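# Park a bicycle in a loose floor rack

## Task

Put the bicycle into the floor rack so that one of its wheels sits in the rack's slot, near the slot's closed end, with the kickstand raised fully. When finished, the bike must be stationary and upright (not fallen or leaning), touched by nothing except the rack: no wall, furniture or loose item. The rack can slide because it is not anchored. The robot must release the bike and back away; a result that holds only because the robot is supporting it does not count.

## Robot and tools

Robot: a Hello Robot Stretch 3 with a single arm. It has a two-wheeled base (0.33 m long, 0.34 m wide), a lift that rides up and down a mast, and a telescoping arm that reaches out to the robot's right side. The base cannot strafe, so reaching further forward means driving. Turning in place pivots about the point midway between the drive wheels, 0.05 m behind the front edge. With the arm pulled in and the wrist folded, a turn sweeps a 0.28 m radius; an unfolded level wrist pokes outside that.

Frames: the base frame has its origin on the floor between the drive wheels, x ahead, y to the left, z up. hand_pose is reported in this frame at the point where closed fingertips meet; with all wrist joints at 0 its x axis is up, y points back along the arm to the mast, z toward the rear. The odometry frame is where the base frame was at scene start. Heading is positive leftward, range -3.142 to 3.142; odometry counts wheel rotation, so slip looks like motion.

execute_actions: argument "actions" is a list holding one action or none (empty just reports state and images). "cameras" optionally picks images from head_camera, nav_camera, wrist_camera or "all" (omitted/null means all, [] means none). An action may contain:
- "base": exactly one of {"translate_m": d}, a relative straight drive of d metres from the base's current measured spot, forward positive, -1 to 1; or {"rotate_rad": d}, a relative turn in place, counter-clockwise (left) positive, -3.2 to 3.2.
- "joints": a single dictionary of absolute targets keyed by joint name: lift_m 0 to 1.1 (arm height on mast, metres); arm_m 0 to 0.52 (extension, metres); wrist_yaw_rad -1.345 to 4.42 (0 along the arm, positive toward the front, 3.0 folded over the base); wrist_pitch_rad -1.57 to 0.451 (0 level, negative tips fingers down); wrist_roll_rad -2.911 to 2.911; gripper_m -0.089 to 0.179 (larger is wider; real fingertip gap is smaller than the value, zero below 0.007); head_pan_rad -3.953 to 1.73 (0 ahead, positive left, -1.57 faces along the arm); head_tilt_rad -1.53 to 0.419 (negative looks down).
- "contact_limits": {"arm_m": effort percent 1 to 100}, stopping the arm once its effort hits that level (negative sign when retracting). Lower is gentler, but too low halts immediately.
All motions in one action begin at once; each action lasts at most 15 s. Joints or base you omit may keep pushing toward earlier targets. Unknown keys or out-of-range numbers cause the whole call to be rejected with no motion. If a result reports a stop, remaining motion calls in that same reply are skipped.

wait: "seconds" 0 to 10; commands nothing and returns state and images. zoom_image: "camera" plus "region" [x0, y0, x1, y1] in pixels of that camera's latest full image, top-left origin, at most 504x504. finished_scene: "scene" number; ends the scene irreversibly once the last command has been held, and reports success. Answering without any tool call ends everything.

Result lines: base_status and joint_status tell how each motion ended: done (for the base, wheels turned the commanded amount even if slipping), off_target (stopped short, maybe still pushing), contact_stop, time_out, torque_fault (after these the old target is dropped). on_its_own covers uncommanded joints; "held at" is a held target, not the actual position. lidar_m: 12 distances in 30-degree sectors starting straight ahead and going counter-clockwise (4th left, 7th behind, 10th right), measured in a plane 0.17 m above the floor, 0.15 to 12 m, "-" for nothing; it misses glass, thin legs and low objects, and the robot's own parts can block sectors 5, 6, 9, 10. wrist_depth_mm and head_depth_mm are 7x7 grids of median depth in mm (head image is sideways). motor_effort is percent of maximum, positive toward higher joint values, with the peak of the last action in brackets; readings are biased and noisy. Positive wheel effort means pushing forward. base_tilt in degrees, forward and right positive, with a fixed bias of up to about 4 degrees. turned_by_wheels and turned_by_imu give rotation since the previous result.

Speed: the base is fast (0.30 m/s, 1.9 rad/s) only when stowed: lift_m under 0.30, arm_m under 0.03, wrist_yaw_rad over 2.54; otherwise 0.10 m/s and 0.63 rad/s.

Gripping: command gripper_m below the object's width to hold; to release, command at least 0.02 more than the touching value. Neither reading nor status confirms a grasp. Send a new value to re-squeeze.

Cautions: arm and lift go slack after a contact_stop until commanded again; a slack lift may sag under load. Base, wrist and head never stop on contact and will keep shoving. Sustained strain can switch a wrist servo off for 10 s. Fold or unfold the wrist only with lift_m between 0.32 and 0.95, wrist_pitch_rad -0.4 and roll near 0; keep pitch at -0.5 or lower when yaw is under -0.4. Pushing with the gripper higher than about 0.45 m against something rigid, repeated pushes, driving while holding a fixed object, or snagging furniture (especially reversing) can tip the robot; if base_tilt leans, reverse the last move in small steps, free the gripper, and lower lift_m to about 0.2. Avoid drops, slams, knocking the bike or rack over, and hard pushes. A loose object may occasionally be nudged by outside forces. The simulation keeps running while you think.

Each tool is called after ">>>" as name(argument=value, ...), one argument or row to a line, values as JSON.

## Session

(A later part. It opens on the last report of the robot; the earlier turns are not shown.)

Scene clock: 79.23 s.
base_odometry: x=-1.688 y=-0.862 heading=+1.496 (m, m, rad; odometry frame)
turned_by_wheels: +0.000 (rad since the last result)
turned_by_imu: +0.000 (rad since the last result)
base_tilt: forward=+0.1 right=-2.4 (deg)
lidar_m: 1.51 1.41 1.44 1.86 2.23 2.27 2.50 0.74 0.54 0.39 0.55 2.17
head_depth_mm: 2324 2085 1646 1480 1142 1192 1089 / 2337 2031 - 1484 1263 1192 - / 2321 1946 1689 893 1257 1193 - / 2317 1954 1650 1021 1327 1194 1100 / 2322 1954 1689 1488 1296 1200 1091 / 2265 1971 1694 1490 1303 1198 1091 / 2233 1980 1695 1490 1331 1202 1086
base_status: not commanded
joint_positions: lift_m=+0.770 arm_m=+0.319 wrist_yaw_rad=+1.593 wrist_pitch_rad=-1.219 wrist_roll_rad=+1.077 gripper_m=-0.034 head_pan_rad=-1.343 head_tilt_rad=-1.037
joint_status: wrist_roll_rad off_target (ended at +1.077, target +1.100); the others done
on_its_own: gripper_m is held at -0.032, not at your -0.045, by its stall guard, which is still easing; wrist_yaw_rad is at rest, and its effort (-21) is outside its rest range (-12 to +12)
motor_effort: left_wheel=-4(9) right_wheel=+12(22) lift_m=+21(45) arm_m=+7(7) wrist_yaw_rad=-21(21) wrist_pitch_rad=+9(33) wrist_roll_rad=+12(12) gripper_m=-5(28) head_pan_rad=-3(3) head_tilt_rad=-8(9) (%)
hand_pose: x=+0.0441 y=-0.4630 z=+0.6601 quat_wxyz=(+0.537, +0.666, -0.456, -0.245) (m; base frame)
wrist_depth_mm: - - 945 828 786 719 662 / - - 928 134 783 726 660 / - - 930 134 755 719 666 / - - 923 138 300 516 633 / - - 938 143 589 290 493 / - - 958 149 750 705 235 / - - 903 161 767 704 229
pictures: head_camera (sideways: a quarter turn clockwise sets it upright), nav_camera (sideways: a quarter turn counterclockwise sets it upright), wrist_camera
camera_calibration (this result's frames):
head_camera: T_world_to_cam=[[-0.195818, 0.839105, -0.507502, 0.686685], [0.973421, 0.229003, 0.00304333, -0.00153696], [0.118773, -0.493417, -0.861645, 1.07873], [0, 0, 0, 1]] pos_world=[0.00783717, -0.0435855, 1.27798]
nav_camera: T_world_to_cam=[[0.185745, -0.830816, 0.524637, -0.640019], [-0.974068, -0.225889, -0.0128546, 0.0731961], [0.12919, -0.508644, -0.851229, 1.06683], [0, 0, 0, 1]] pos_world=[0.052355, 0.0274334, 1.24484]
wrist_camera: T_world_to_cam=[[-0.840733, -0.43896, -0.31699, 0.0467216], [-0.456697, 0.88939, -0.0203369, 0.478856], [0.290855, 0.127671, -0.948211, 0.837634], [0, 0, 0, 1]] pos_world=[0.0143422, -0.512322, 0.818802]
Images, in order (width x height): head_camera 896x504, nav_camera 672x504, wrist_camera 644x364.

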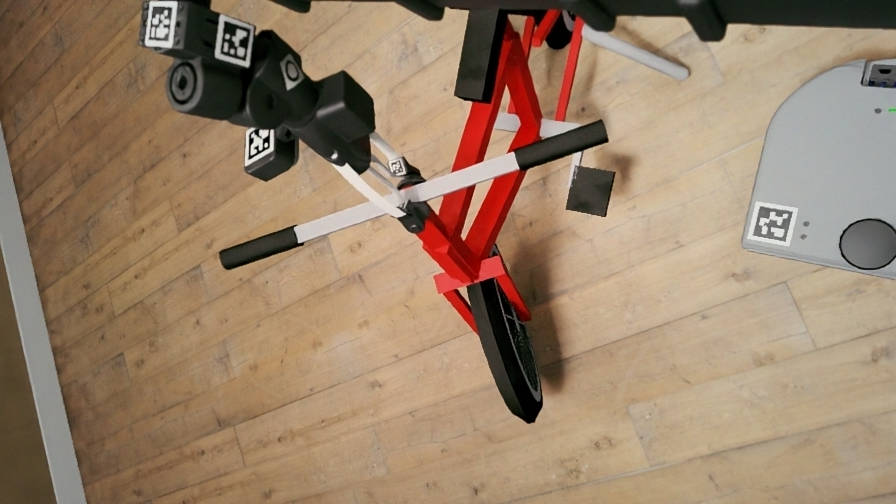

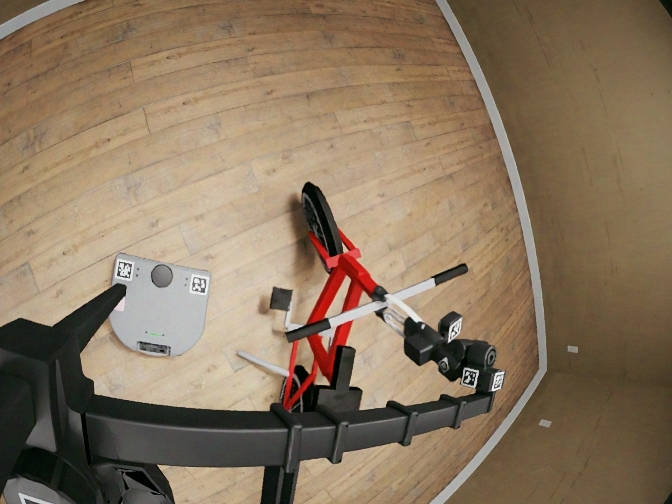

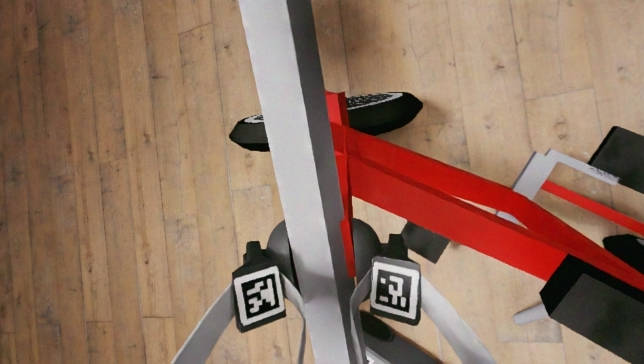

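>>> execute_actions(
  actions=[
    {"joints": {"arm_m": 0.375, "lift_m": 0.78, "wrist_roll_rad": 1.38, "gripper_m": -0.05}},
  ],
)

Scene clock: 80.87 s.
base_odometry: x=-1.688 y=-0.862 heading=+1.496 (m, m, rad; odometry frame)
turned_by_wheels: +0.000 (rad since the last result)
turned_by_imu: +0.001 (rad since the last result)
base_tilt: forward=+0.1 right=-2.3 (deg)
lidar_m: 1.50 1.41 1.44 1.86 2.23 2.26 2.50 0.76 0.54 0.60 0.60 2.16
head_depth_mm: 2402 1869 1702 926 1259 1174 1096 / 2334 2051 1624 1189 1282 1193 - / 2311 1948 1647 899 1270 1194 - / 2332 1957 1682 1024 1324 1192 1095 / 2328 1948 1686 1482 1326 1196 1085 / 2244 1966 1681 1482 1329 1187 1089 / 2231 1960 1690 1486 1329 1203 1090
base_status: not commanded
joint_positions: lift_m=+0.780 arm_m=+0.375 wrist_yaw_rad=+1.629 wrist_pitch_rad=-1.198 wrist_roll_rad=+1.359 gripper_m=-0.045 head_pan_rad=-1.343 head_tilt_rad=-1.037
joint_status: wrist_roll_rad off_target (ended at +1.359, target +1.380); gripper_m off_target (ended at -0.045, target -0.050); the others done
on_its_own: wrist_yaw_rad is held at +1.610, not at your +1.570, by its stall guard, which is not easing now; wrist_yaw_rad is at rest, and its effort (-16) is outside its rest range (-12 to +12)
motor_effort: left_wheel=+0(5) right_wheel=+3(12) lift_m=+28(38) arm_m=+5(9) wrist_yaw_rad=-16(22) wrist_pitch_rad=-1(16) wrist_roll_rad=+10(24) gripper_m=-29(96) head_pan_rad=-4(3) head_tilt_rad=-8(8) (%)
hand_pose: x=+0.0491 y=-0.5155 z=+0.6711 quat_wxyz=(+0.468, +0.638, -0.520, -0.321) (m; base frame)
wrist_depth_mm: - - 940 132 769 680 639 / - - 950 130 768 700 645 / - - 955 134 748 705 639 / - - 977 139 289 477 496 / - - - 143 766 708 240 / - - - 148 781 722 658 / - - - 159 850 726 676
pictures: head_camera (sideways: a quarter turn clockwise sets it upright), nav_camera (sideways: a quarter turn counterclockwise sets it upright), wrist_camera
camera_calibration (this result's frames):
head_camera: T_world_to_cam=[[-0.195823, 0.839128, -0.507461, 0.686631], [0.973421, 0.229003, 0.00304349, -0.00153717], [0.118764, -0.493377, -0.861669, 1.07876], [0, 0, 0, 1]] pos_world=[0.00783691, -0.0435844, 1.27798]
nav_camera: T_world_to_cam=[[0.185751, -0.83084, 0.524596, -0.639966], [-0.974068, -0.225889, -0.0128546, 0.0731961], [0.12918, -0.508605, -0.851254, 1.06686], [0, 0, 0, 1]] pos_world=[0.0523544, 0.0274361, 1.24484]
wrist_camera: T_world_to_cam=[[-0.908764, -0.203856, -0.36413, 0.187567], [-0.244082, 0.967398, 0.067565, 0.49885], [0.338485, 0.150278, -0.928894, 0.849748], [0, 0, 0, 1]] pos_world=[0.00458661, -0.572048, 0.82392]
Images, in order (width x height): head_camera 896x504, nav_camera 672x504, wrist_camera 644x364.

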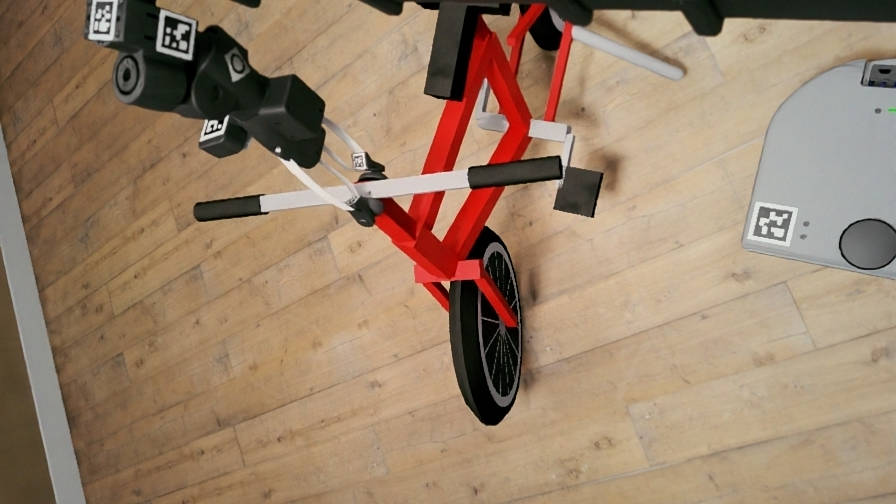

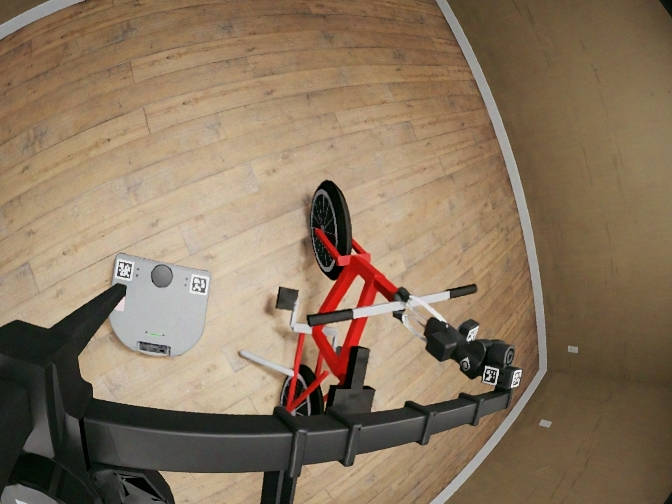

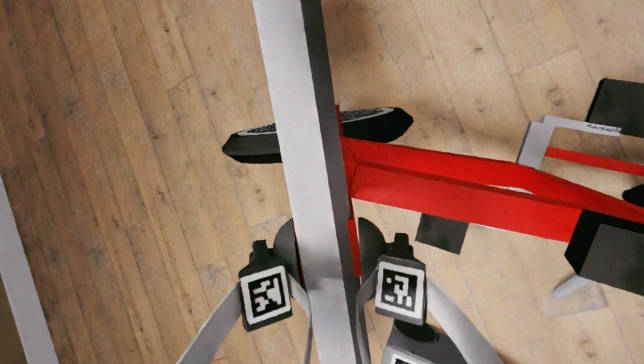

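>>> execute_actions(
  actions=[
    {"joints": {"arm_m": 0.42, "lift_m": 0.787, "wrist_yaw_rad": 1.57, "wrist_roll_rad": 1.64, "gripper_m": -0.045}},
  ],
)

Scene clock: 82.37 s.
base_odometry: x=-1.688 y=-0.862 heading=+1.496 (m, m, rad; odometry frame)
turned_by_wheels: +0.000 (rad since the last result)
turned_by_imu: +0.000 (rad since the last result)
base_tilt: forward=+0.1 right=-2.3 (deg)
lidar_m: 1.50 1.41 1.44 1.86 2.23 2.27 2.50 0.77 0.55 0.58 0.59 2.17
head_depth_mm: 2435 1864 1674 934 1261 1191 1083 / 2397 2023 1640 1183 1299 1188 - / 2357 1949 1582 1103 1273 1200 - / 2312 1948 1690 1041 1326 1196 1100 / 2316 1964 1688 1198 1318 1197 1085 / 2289 1973 1690 1440 1325 1201 1096 / 2202 1951 1695 1486 1326 1196 1096
base_status: not commanded
joint_positions: lift_m=+0.787 arm_m=+0.420 wrist_yaw_rad=+1.579 wrist_pitch_rad=-1.197 wrist_roll_rad=+1.632 gripper_m=-0.038 head_pan_rad=-1.343 head_tilt_rad=-1.037
joint_status: gripper_m off_target (ended at -0.038, target -0.045); the others done
on_its_own: gripper_m is held at -0.039, not at your -0.045, by its stall guard, which is still easing
motor_effort: left_wheel=-1(3) right_wheel=+1(7) lift_m=+30(35) arm_m=+4(7) wrist_yaw_rad=-8(26) wrist_pitch_rad=-2(5) wrist_roll_rad=+4(25) gripper_m=-15(29) head_pan_rad=-4(3) head_tilt_rad=-8(8) (%)
hand_pose: x=+0.0494 y=-0.5642 z=+0.6781 quat_wxyz=(+0.383, +0.574, -0.594, -0.415) (m; base frame)
wrist_depth_mm: - - 917 131 734 681 478 / - - 919 135 758 688 617 / - - 968 139 734 507 476 / - - - 143 292 284 221 / - - - 146 810 733 679 / - - - 148 - 759 703 / - - - 158 873 - 699
pictures: head_camera (sideways: a quarter turn clockwise sets it upright), nav_camera (sideways: a quarter turn counterclockwise sets it upright), wrist_camera
camera_calibration (this result's frames):
head_camera: T_world_to_cam=[[-0.195824, 0.839135, -0.507449, 0.686616], [0.973421, 0.229003, 0.00304354, -0.00153723], [0.118761, -0.493366, -0.861676, 1.07877], [0, 0, 0, 1]] pos_world=[0.00783682, -0.0435841, 1.27798]
nav_camera: T_world_to_cam=[[0.185752, -0.830847, 0.524585, -0.639951], [-0.974068, -0.225888, -0.0128546, 0.0731961], [0.129178, -0.508594, -0.851261, 1.06687], [0, 0, 0, 1]] pos_world=[0.0523543, 0.0274368, 1.24484]
wrist_camera: T_world_to_cam=[[-0.923494, 0.113292, -0.366503, 0.361696], [0.0551288, 0.984673, 0.165468, 0.474053], [0.379632, 0.132604, -0.915585, 0.8424], [0, 0, 0, 1]] pos_world=[-0.011912, -0.61947, 0.825411]
Images, in order (width x height): head_camera 896x504, nav_camera 672x504, wrist_camera 644x364.

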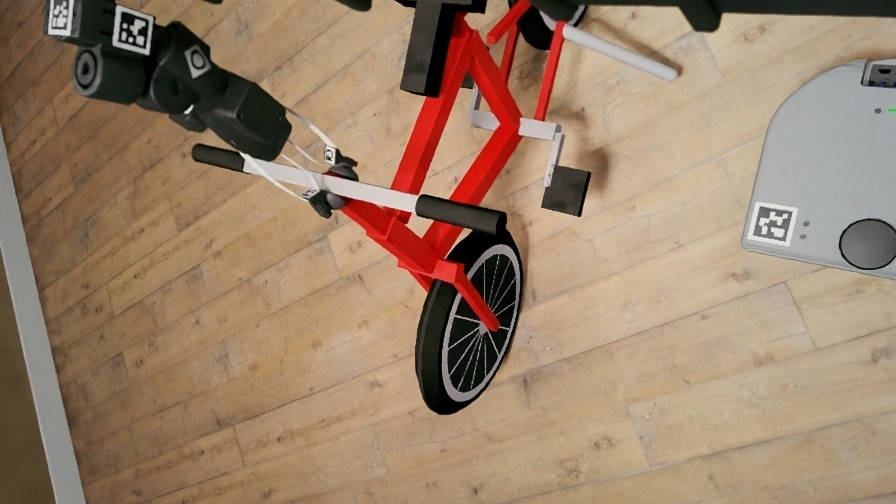

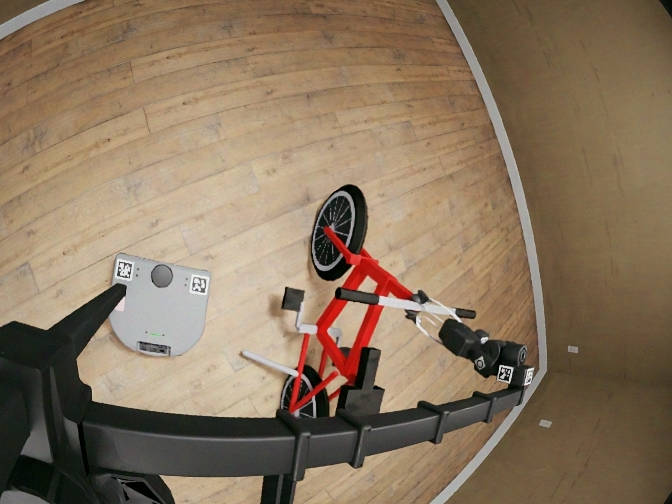

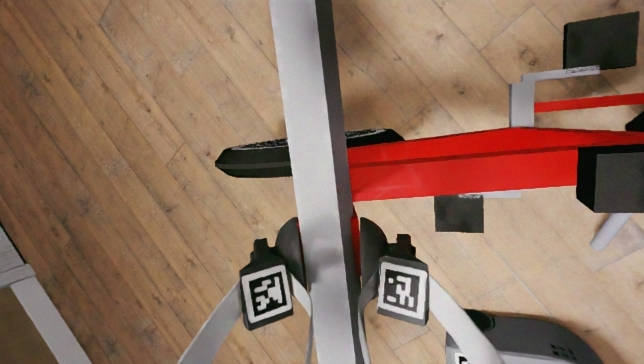

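>>> zoom_image(
  camera="head_camera",
  region=[170, 110, 550, 430],
)

>>> zoom_image(
  camera="wrist_camera",
  region=[180, 0, 644, 260],
)

Region (170, 110, 550, 430) of head_camera's 896x504 image, scaled by 1.326, with more detail than that image has; it fills the top 424 rows of this view, and the rest is white.

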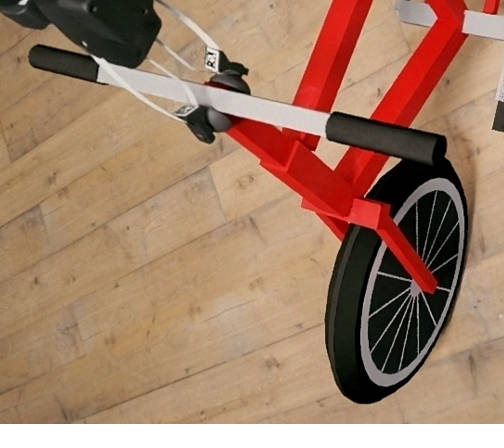

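Region (180, 0, 644, 260) of wrist_camera's 644x364 image, scaled by 1.086; it fills the top 282 rows of this view, and the rest is white.

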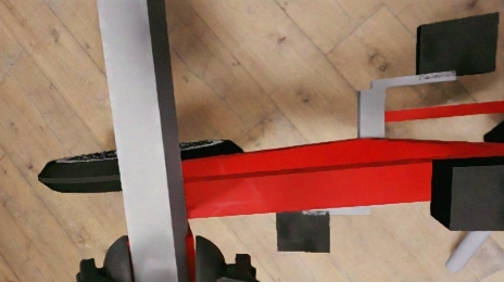

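>>> execute_actions(
  actions=[
    {"base": {"translate_m": -0.04}, "joints": {"head_pan_rad": -2.35, "head_tilt_rad": -0.95, "gripper_m": -0.05}},
  ],
)

Scene clock: 84.63 s.
base_odometry: x=-1.691 y=-0.902 heading=+1.496 (m, m, rad; odometry frame)
turned_by_wheels: +0.000 (rad since the last result)
turned_by_imu: +0.000 (rad since the last result)
base_tilt: forward=+0.1 right=-2.3 (deg)
lidar_m: 1.54 1.45 1.47 1.90 2.21 2.25 2.47 0.76 0.54 0.58 0.59 2.21
head_depth_mm: 2035 2188 1821 1565 1367 1227 - / 2048 2196 1831 1533 1371 1248 - / 2114 2220 1821 1489 1397 - - / 2138 2206 1834 1363 - 1183 - / 2168 2222 1860 1592 - 1221 1110 / 2220 2262 1840 1298 1313 1204 1093 / 2286 2228 1896 895 1058 1184 1097
base_status: done
joint_positions: lift_m=+0.787 arm_m=+0.420 wrist_yaw_rad=+1.579 wrist_pitch_rad=-1.198 wrist_roll_rad=+1.633 gripper_m=-0.045 head_pan_rad=-2.343 head_tilt_rad=-0.952
joint_status: gripper_m off_target (ended at -0.045, target -0.050); the others done
on_its_own: gripper_m is held at -0.043, not at your -0.050, by its stall guard, which is still easing
motor_effort: left_wheel=+0(7) right_wheel=+1(16) lift_m=+27(30) arm_m=+4(4) wrist_yaw_rad=-8(9) wrist_pitch_rad=-1(7) wrist_roll_rad=+3(4) gripper_m=-3(86) head_pan_rad=-3(39) head_tilt_rad=+1(15) (%)
hand_pose: x=+0.0491 y=-0.5642 z=+0.6782 quat_wxyz=(+0.383, +0.573, -0.594, -0.415) (m; base frame)
wrist_depth_mm: - - 908 131 743 666 475 / - - 929 135 760 705 617 / - - 967 139 745 510 480 / - - - 144 290 282 223 / - - - 147 791 723 670 / - - - 148 - 762 695 / - - - 159 870 - 700
pictures: head_camera (sideways: a quarter turn clockwise sets it upright), nav_camera (sideways: a quarter turn counterclockwise sets it upright), wrist_camera
camera_calibration (this result's frames):
head_camera: T_world_to_cam=[[0.567726, 0.585116, -0.579074, 0.775266], [0.719044, -0.694959, 0.00274284, 0.000405625], [-0.400828, -0.417937, -0.81527, 1.02162], [0, 0, 0, 1]] pos_world=[-0.0309382, -0.0263676, 1.28183]
nav_camera: T_world_to_cam=[[-0.565205, -0.571142, 0.595265, -0.72745], [-0.717366, 0.696579, -0.0127893, 0.0715467], [-0.407345, -0.434251, -0.803428, 1.00796], [0, 0, 0, 1]] pos_world=[0.050755, -0.0276062, 1.24377]
wrist_camera: T_world_to_cam=[[-0.923746, 0.114512, -0.365488, 0.361489], [0.0564351, 0.984538, 0.165833, 0.473675], [0.378826, 0.132561, -0.915925, 0.842793], [0, 0, 0, 1]] pos_world=[-0.0120799, -0.619467, 0.825503]
Images, in order (width x height): head_camera 896x504, nav_camera 672x504, wrist_camera 644x364.

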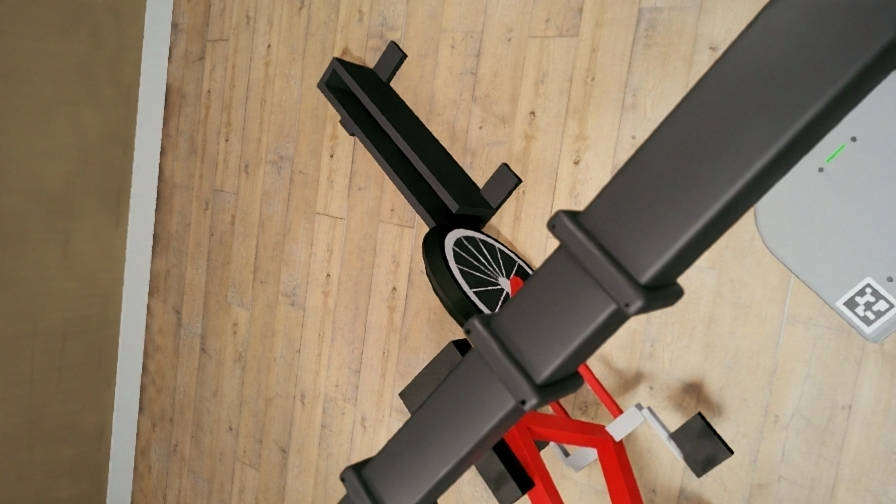

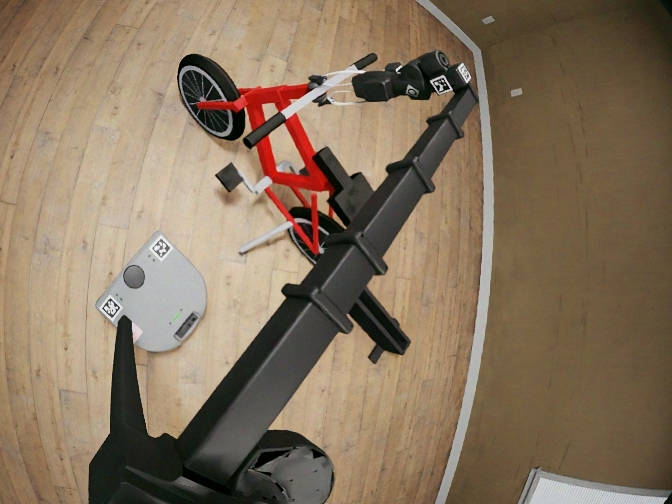

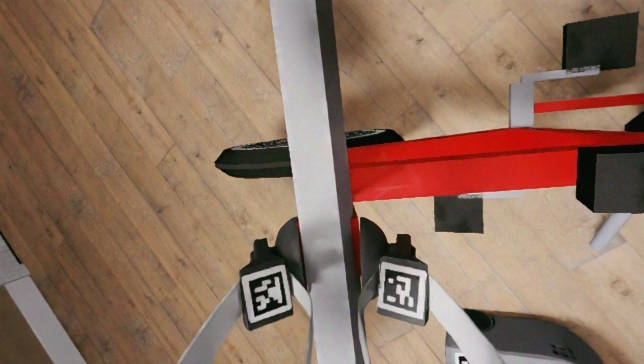

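>>> zoom_image(
  camera="head_camera",
  region=[400, 150, 560, 310],
)

Region (400, 150, 560, 310) of head_camera's 896x504 image, scaled by 3.150, with more detail than that image has.

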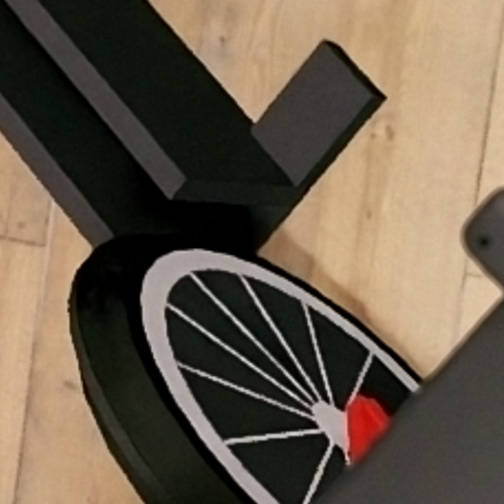

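>>> zoom_image(
  camera="head_camera",
  region=[415, 190, 505, 280],
)

Region (415, 190, 505, 280) of head_camera's 896x504 image, scaled by 5.600, with more detail than that image has.

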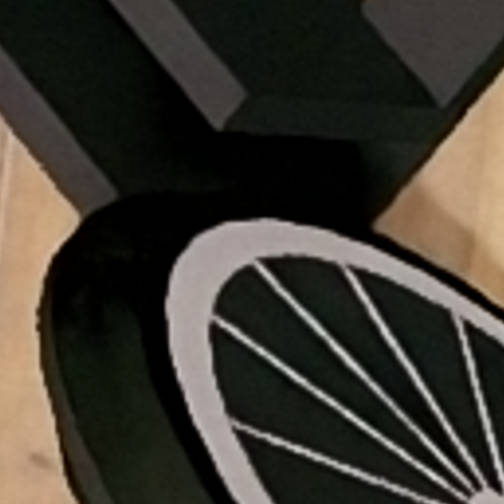

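>>> zoom_image(
  camera="head_camera",
  region=[305, 35, 425, 155],
)

>>> zoom_image(
  camera="nav_camera",
  region=[150, 30, 450, 330],
)

Region (305, 35, 425, 155) of head_camera's 896x504 image, scaled by 4.200, with more detail than that image has.

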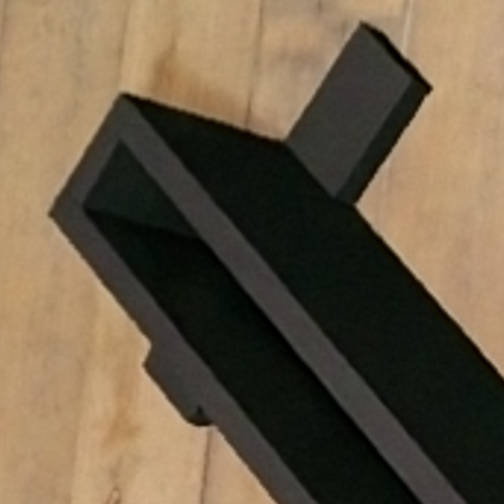

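Region (150, 30, 450, 330) of nav_camera's 672x504 image, scaled by 1.680, with more detail than that image has.

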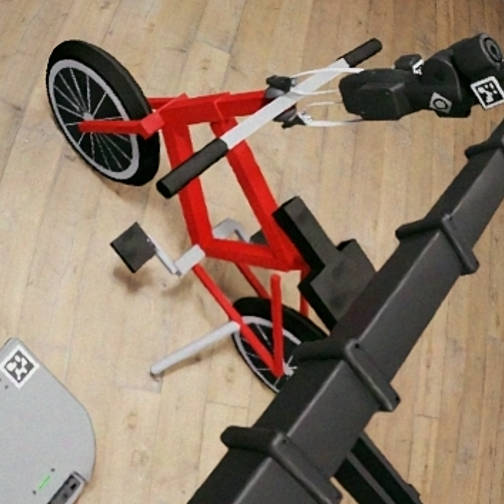

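>>> zoom_image(
  camera="nav_camera",
  region=[280, 190, 430, 380],
)

>>> zoom_image(
  camera="nav_camera",
  region=[165, 45, 265, 150],
)

Region (280, 190, 430, 380) of nav_camera's 672x504 image, scaled by 2.653, with more detail than that image has; it fills the left 398 columns of this view, and the rest is white.

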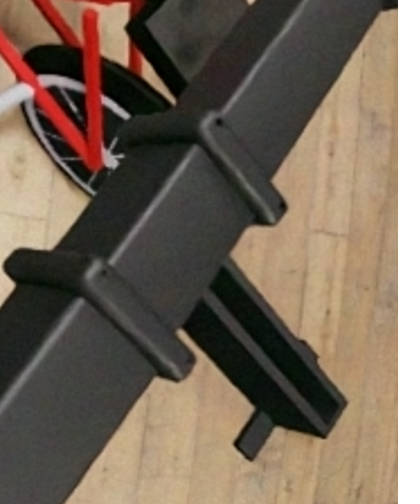

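Region (165, 45, 265, 150) of nav_camera's 672x504 image, scaled by 4.800, with more detail than that image has; it fills the left 480 columns of this view, and the rest is white.

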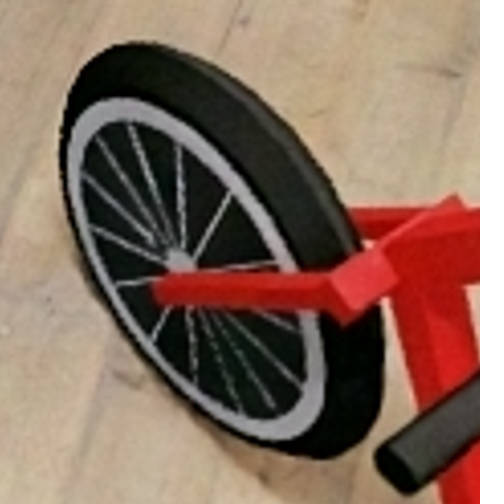

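>>> execute_actions(
  actions=[
    {"base": {"translate_m": 0.13}, "joints": {"wrist_roll_rad": 1.27, "gripper_m": -0.047}},
  ],
)

Scene clock: 91.67 s.
base_odometry: x=-1.682 y=-0.772 heading=+1.496 (m, m, rad; odometry frame)
turned_by_wheels: +0.000 (rad since the last result)
turned_by_imu: +0.001 (rad since the last result)
base_tilt: forward=+0.2 right=-2.3 (deg)
lidar_m: 1.42 1.34 1.37 1.76 2.27 2.32 2.58 0.79 0.53 0.59 0.58 2.05
head_depth_mm: 2128 2210 1781 1568 1365 1232 - / 2152 2196 1828 1539 1368 1254 - / 2179 2211 1841 1506 1406 - - / 2249 2226 1837 1409 - 1179 - / 2295 2202 1842 1630 - 1221 1114 / 2323 2230 1849 1629 1312 1196 1096 / 2389 2228 1899 884 1067 1211 1094
base_status: done
joint_positions: lift_m=+0.787 arm_m=+0.420 wrist_yaw_rad=+1.575 wrist_pitch_rad=-1.198 wrist_roll_rad=+1.262 gripper_m=-0.036 head_pan_rad=-2.343 head_tilt_rad=-0.952
joint_status: gripper_m off_target (ended at -0.036, target -0.047); the others done
on_its_own: gripper_m is held at -0.037, not at your -0.047, by its stall guard, which is still easing
motor_effort: left_wheel=+0(5) right_wheel=+1(18) lift_m=+27(27) arm_m=+3(4) wrist_yaw_rad=-5(8) wrist_pitch_rad=-2(6) wrist_roll_rad=+3(17) gripper_m=-23(98) head_pan_rad=-4(3) head_tilt_rad=+1(1) (%)
hand_pose: x=+0.0494 y=-0.5646 z=+0.6782 quat_wxyz=(+0.485, +0.639, -0.515, -0.303) (m; base frame)
wrist_depth_mm: - - 959 139 774 713 653 / - - 984 145 788 710 660 / - - 960 144 785 724 636 / - - 987 147 571 687 640 / - - - 148 296 292 462 / - - - 148 - 730 229 / - - - 155 815 726 668
pictures: head_camera (sideways: a quarter turn clockwise sets it upright), nav_camera (sideways: a quarter turn counterclockwise sets it upright), wrist_camera
camera_calibration (this result's frames):
head_camera: T_world_to_cam=[[0.567765, 0.585072, -0.57908, 0.775273], [0.718994, -0.695011, 0.00274282, 0.000405964], [-0.400862, -0.417912, -0.815266, 1.02161], [0, 0, 0, 1]] pos_world=[-0.0309402, -0.026365, 1.28183]
nav_camera: T_world_to_cam=[[-0.565244, -0.571098, 0.59527, -0.727457], [-0.717315, 0.696632, -0.0127893, 0.0715464], [-0.40738, -0.434225, -0.803424, 1.00796], [0, 0, 0, 1]] pos_world=[0.0507527, -0.0276097, 1.24377]
wrist_camera: T_world_to_cam=[[-0.900069, -0.249191, -0.357463, 0.14981], [-0.27892, 0.959738, 0.0332602, 0.566517], [0.334783, 0.12964, -0.933335, 0.855157], [0, 0, 0, 1]] pos_world=[0.00655994, -0.617239, 0.832857]
Images, in order (width x height): head_camera 896x504, nav_camera 672x504, wrist_camera 644x364.

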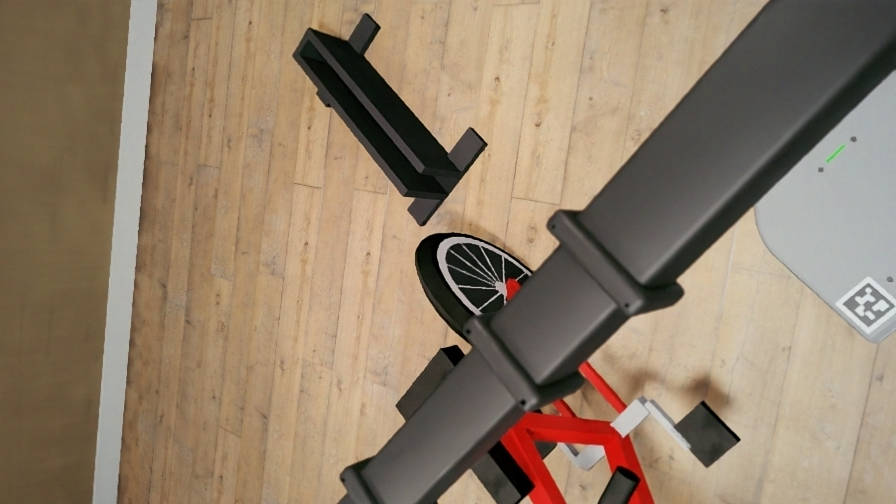

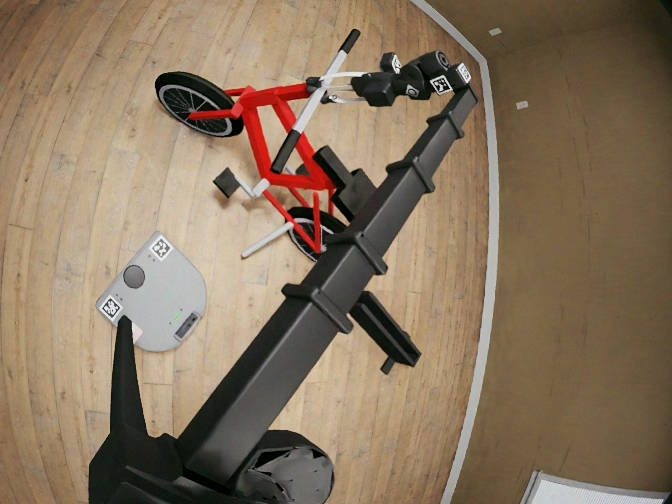

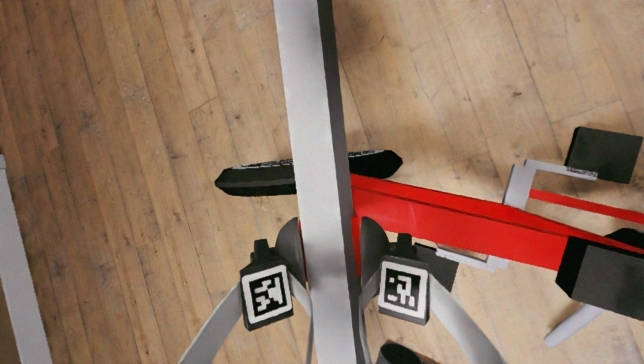

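>>> execute_actions(
  actions=[
    {"base": {"translate_m": -0.11}, "joints": {"wrist_roll_rad": 1.64, "gripper_m": -0.05}},
  ],
)

Scene clock: 94.07 s.
base_odometry: x=-1.690 y=-0.882 heading=+1.496 (m, m, rad; odometry frame)
turned_by_wheels: +0.000 (rad since the last result)
turned_by_imu: +0.000 (rad since the last result)
base_tilt: forward=+0.2 right=-2.3 (deg)
lidar_m: 1.52 1.43 1.46 1.89 2.22 2.26 2.48 0.79 0.54 0.55 0.56 2.20
head_depth_mm: 2052 2202 1833 1565 1369 1233 - / 2098 2213 1841 1534 1366 1262 - / 2113 2211 1839 1482 1393 - - / 2155 2192 1841 1398 - 1172 - / 2183 2228 1860 1608 - 1221 1111 / 2274 2230 1850 1656 1316 1198 1100 / 2286 2233 1900 880 1075 1206 1095
base_status: done
joint_positions: lift_m=+0.787 arm_m=+0.420 wrist_yaw_rad=+1.574 wrist_pitch_rad=-1.200 wrist_roll_rad=+1.635 gripper_m=-0.040 head_pan_rad=-2.343 head_tilt_rad=-0.952
joint_status: gripper_m off_target (ended at -0.040, target -0.050); the others done
on_its_own: gripper_m is held at -0.040, not at your -0.050, by its stall guard, which is still easing
motor_effort: left_wheel=-2(6) right_wheel=+3(12) lift_m=+27(27) arm_m=+2(3) wrist_yaw_rad=-3(13) wrist_pitch_rad=-1(8) wrist_roll_rad=+2(22) gripper_m=-7(85) head_pan_rad=-3(3) head_tilt_rad=+0(1) (%)
hand_pose: x=+0.0488 y=-0.5647 z=+0.6781 quat_wxyz=(+0.381, +0.571, -0.595, -0.417) (m; base frame)
wrist_depth_mm: - - 928 137 738 681 605 / - - 936 142 751 684 496 / - - 953 142 780 540 494 / - - - 145 293 284 223 / - - - 147 805 736 676 / - - - 148 792 763 698 / - - - 153 882 - 704
pictures: head_camera (sideways: a quarter turn clockwise sets it upright), nav_camera (sideways: a quarter turn counterclockwise sets it upright), wrist_camera
camera_calibration (this result's frames):
head_camera: T_world_to_cam=[[0.567814, 0.585014, -0.579091, 0.775287], [0.718929, -0.695078, 0.00274277, 0.000406423], [-0.400909, -0.417883, -0.815258, 1.0216], [0, 0, 0, 1]] pos_world=[-0.0309428, -0.0263618, 1.28183]
nav_camera: T_world_to_cam=[[-0.565291, -0.57104, 0.595281, -0.727471], [-0.717251, 0.696698, -0.0127893, 0.071546], [-0.407428, -0.434196, -0.803415, 1.00795], [0, 0, 0, 1]] pos_world=[0.0507496, -0.0276144, 1.24377]
wrist_camera: T_world_to_cam=[[-0.923307, 0.121709, -0.364267, 0.364455], [0.063987, 0.983951, 0.166571, 0.473006], [0.378695, 0.130488, -0.916277, 0.84197], [0, 0, 0, 1]] pos_world=[-0.0126115, -0.61964, 0.825447]
Images, in order (width x height): head_camera 896x504, nav_camera 672x504, wrist_camera 644x364.

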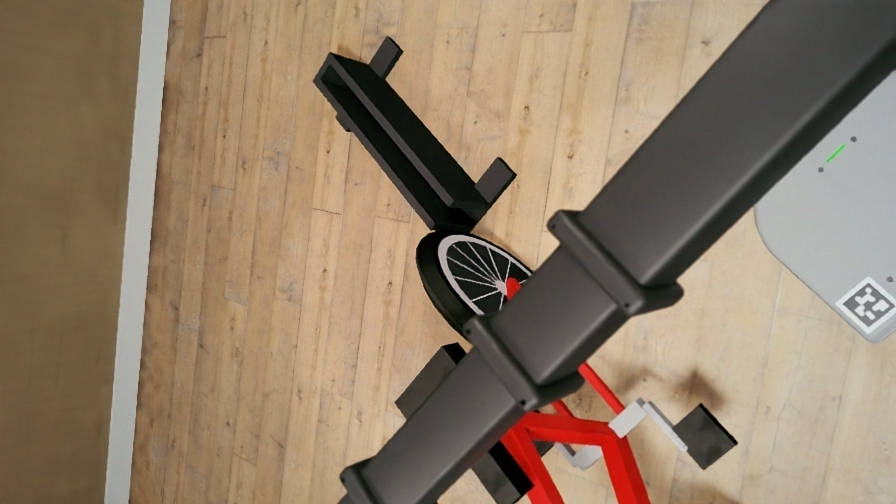

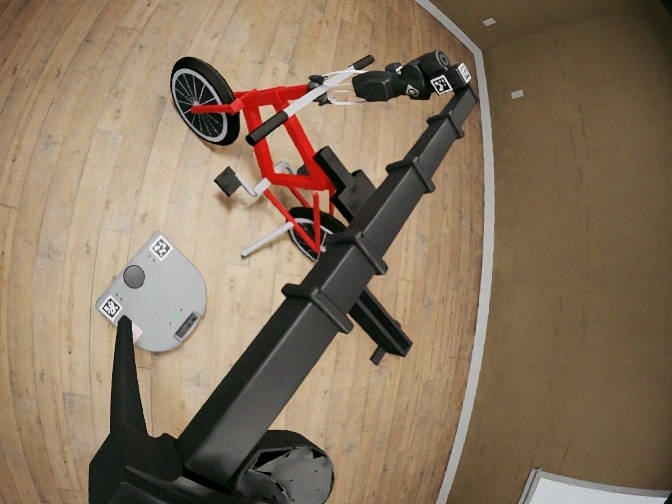

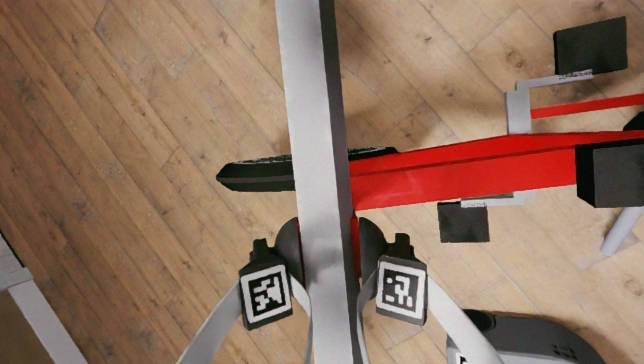

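>>> zoom_image(
  camera="head_camera",
  region=[410, 190, 530, 310],
)

>>> zoom_image(
  camera="wrist_camera",
  region=[200, 0, 644, 260],
)

Region (410, 190, 530, 310) of head_camera's 896x504 image, scaled by 4.200, with more detail than that image has.

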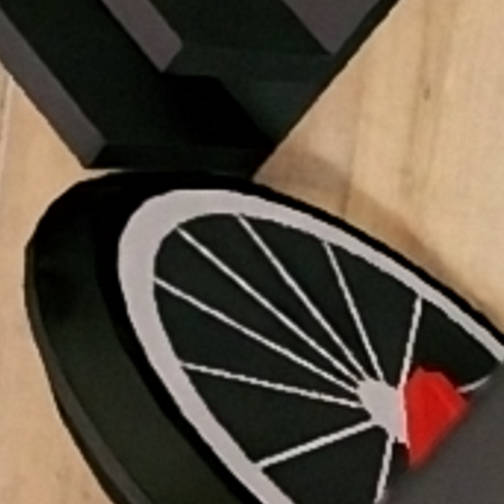

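Region (200, 0, 644, 260) of wrist_camera's 644x364 image, scaled by 1.135; it fills the top 295 rows of this view, and the rest is white.

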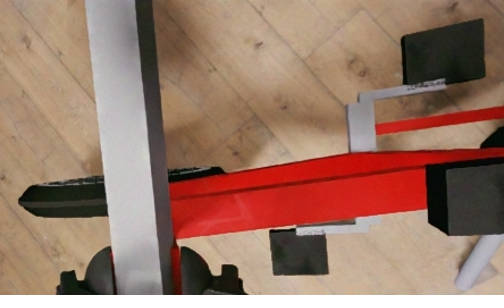

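>>> execute_actions(
  actions=[
    {"base": {"translate_m": -0.13}, "joints": {"wrist_roll_rad": 1.605, "arm_m": 0.415, "gripper_m": -0.047}},
  ],
)

Scene clock: 97.33 s.
base_odometry: x=-1.700 y=-1.011 heading=+1.496 (m, m, rad; odometry frame)
turned_by_wheels: +0.000 (rad since the last result)
turned_by_imu: +0.001 (rad since the last result)
base_tilt: forward=+0.1 right=-2.4 (deg)
lidar_m: 1.63 1.54 1.57 2.02 2.14 2.18 2.37 0.79 0.54 0.55 0.56 2.35
head_depth_mm: 1969 2149 1836 1566 1365 1230 - / 1977 2160 1833 1537 1373 1253 - / 2029 2181 1840 1479 1385 - - / 2063 2214 1837 1336 - 1181 - / 2101 2251 1845 1600 - 1222 1108 / 2155 2231 1851 1635 1310 1199 1098 / 2179 2239 1895 875 1067 1188 1096
base_status: done
joint_positions: lift_m=+0.787 arm_m=+0.415 wrist_yaw_rad=+1.573 wrist_pitch_rad=-1.188 wrist_roll_rad=+1.604 gripper_m=-0.036 head_pan_rad=-2.343 head_tilt_rad=-0.952
joint_status: gripper_m off_target (ended at -0.036, target -0.047); the others done
on_its_own: gripper_m is held at -0.037, not at your -0.047, by its stall guard, which is still easing
motor_effort: left_wheel=+0(13) right_wheel=+0(28) lift_m=+26(27) arm_m=-2(2) wrist_yaw_rad=-2(3) wrist_pitch_rad=-6(22) wrist_roll_rad=+0(4) gripper_m=-26(74) head_pan_rad=-3(3) head_tilt_rad=+1(1) (%)
hand_pose: x=+0.0516 y=-0.5602 z=+0.6789 quat_wxyz=(+0.387, +0.580, -0.592, -0.405) (m; base frame)
wrist_depth_mm: - - 933 137 743 679 608 / - - 938 141 755 687 613 / - - 990 144 768 518 486 / - - - 146 292 283 222 / - - - 148 815 724 667 / - - - 150 802 762 683 / - - - 154 881 - 707
pictures: head_camera (sideways: a quarter turn clockwise sets it upright), nav_camera (sideways: a quarter turn counterclockwise sets it upright), wrist_camera
camera_calibration (this result's frames):
head_camera: T_world_to_cam=[[0.567812, 0.58501, -0.579096, 0.775294], [0.718929, -0.695079, 0.00274275, 0.000406455], [-0.400912, -0.417886, -0.815255, 1.0216], [0, 0, 0, 1]] pos_world=[-0.0309429, -0.0263619, 1.28183]
nav_camera: T_world_to_cam=[[-0.565289, -0.571036, 0.595286, -0.727477], [-0.71725, 0.696699, -0.0127893, 0.0715459], [-0.407432, -0.434198, -0.803412, 1.00794], [0, 0, 0, 1]] pos_world=[0.0507493, -0.0276147, 1.24377]
wrist_camera: T_world_to_cam=[[-0.922174, 0.0911064, -0.375892, 0.35748], [0.0340721, 0.987219, 0.155687, 0.479014], [0.385272, 0.130763, -0.913491, 0.83903], [0, 0, 0, 1]] pos_world=[-0.00991767, -0.615174, 0.826244]
Images, in order (width x height): head_camera 896x504, nav_camera 672x504, wrist_camera 644x364.

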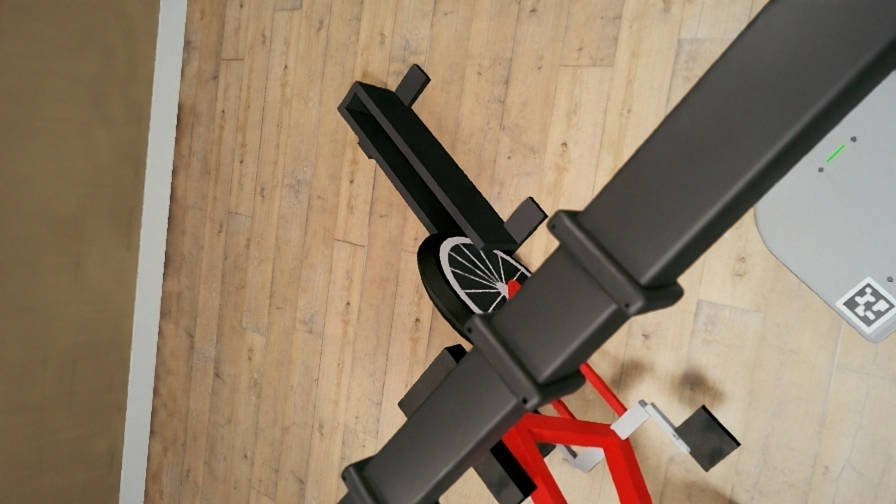

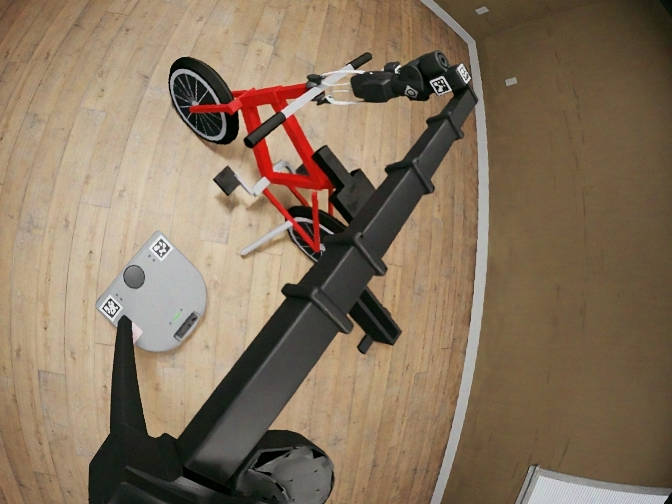

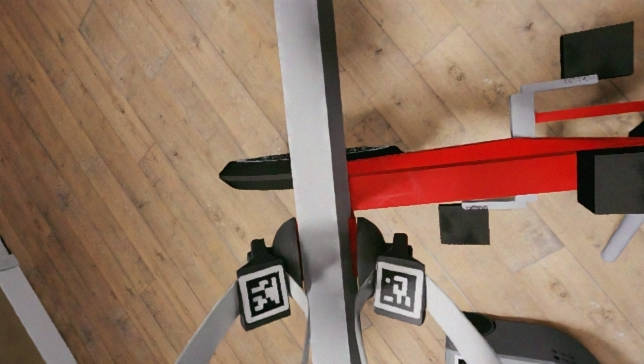

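>>> zoom_image(
  camera="head_camera",
  region=[410, 190, 550, 310],
)

>>> zoom_image(
  camera="head_camera",
  region=[325, 55, 445, 175],
)

Region (410, 190, 550, 310) of head_camera's 896x504 image, scaled by 3.600, with more detail than that image has; it fills the top 432 rows of this view, and the rest is white.

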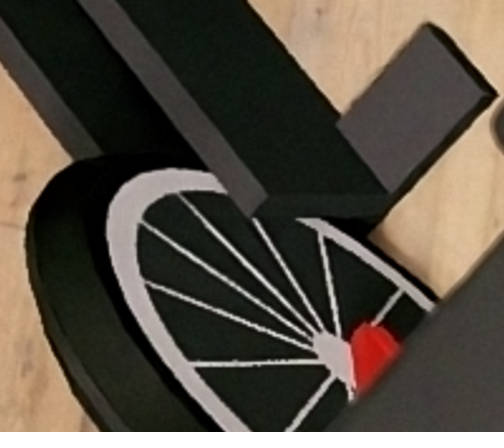

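Region (325, 55, 445, 175) of head_camera's 896x504 image, scaled by 4.200, with more detail than that image has.

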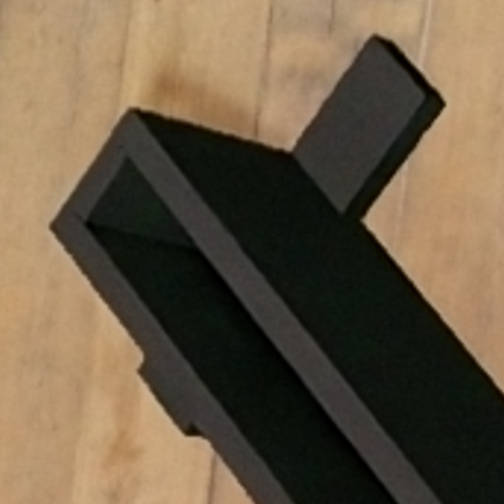

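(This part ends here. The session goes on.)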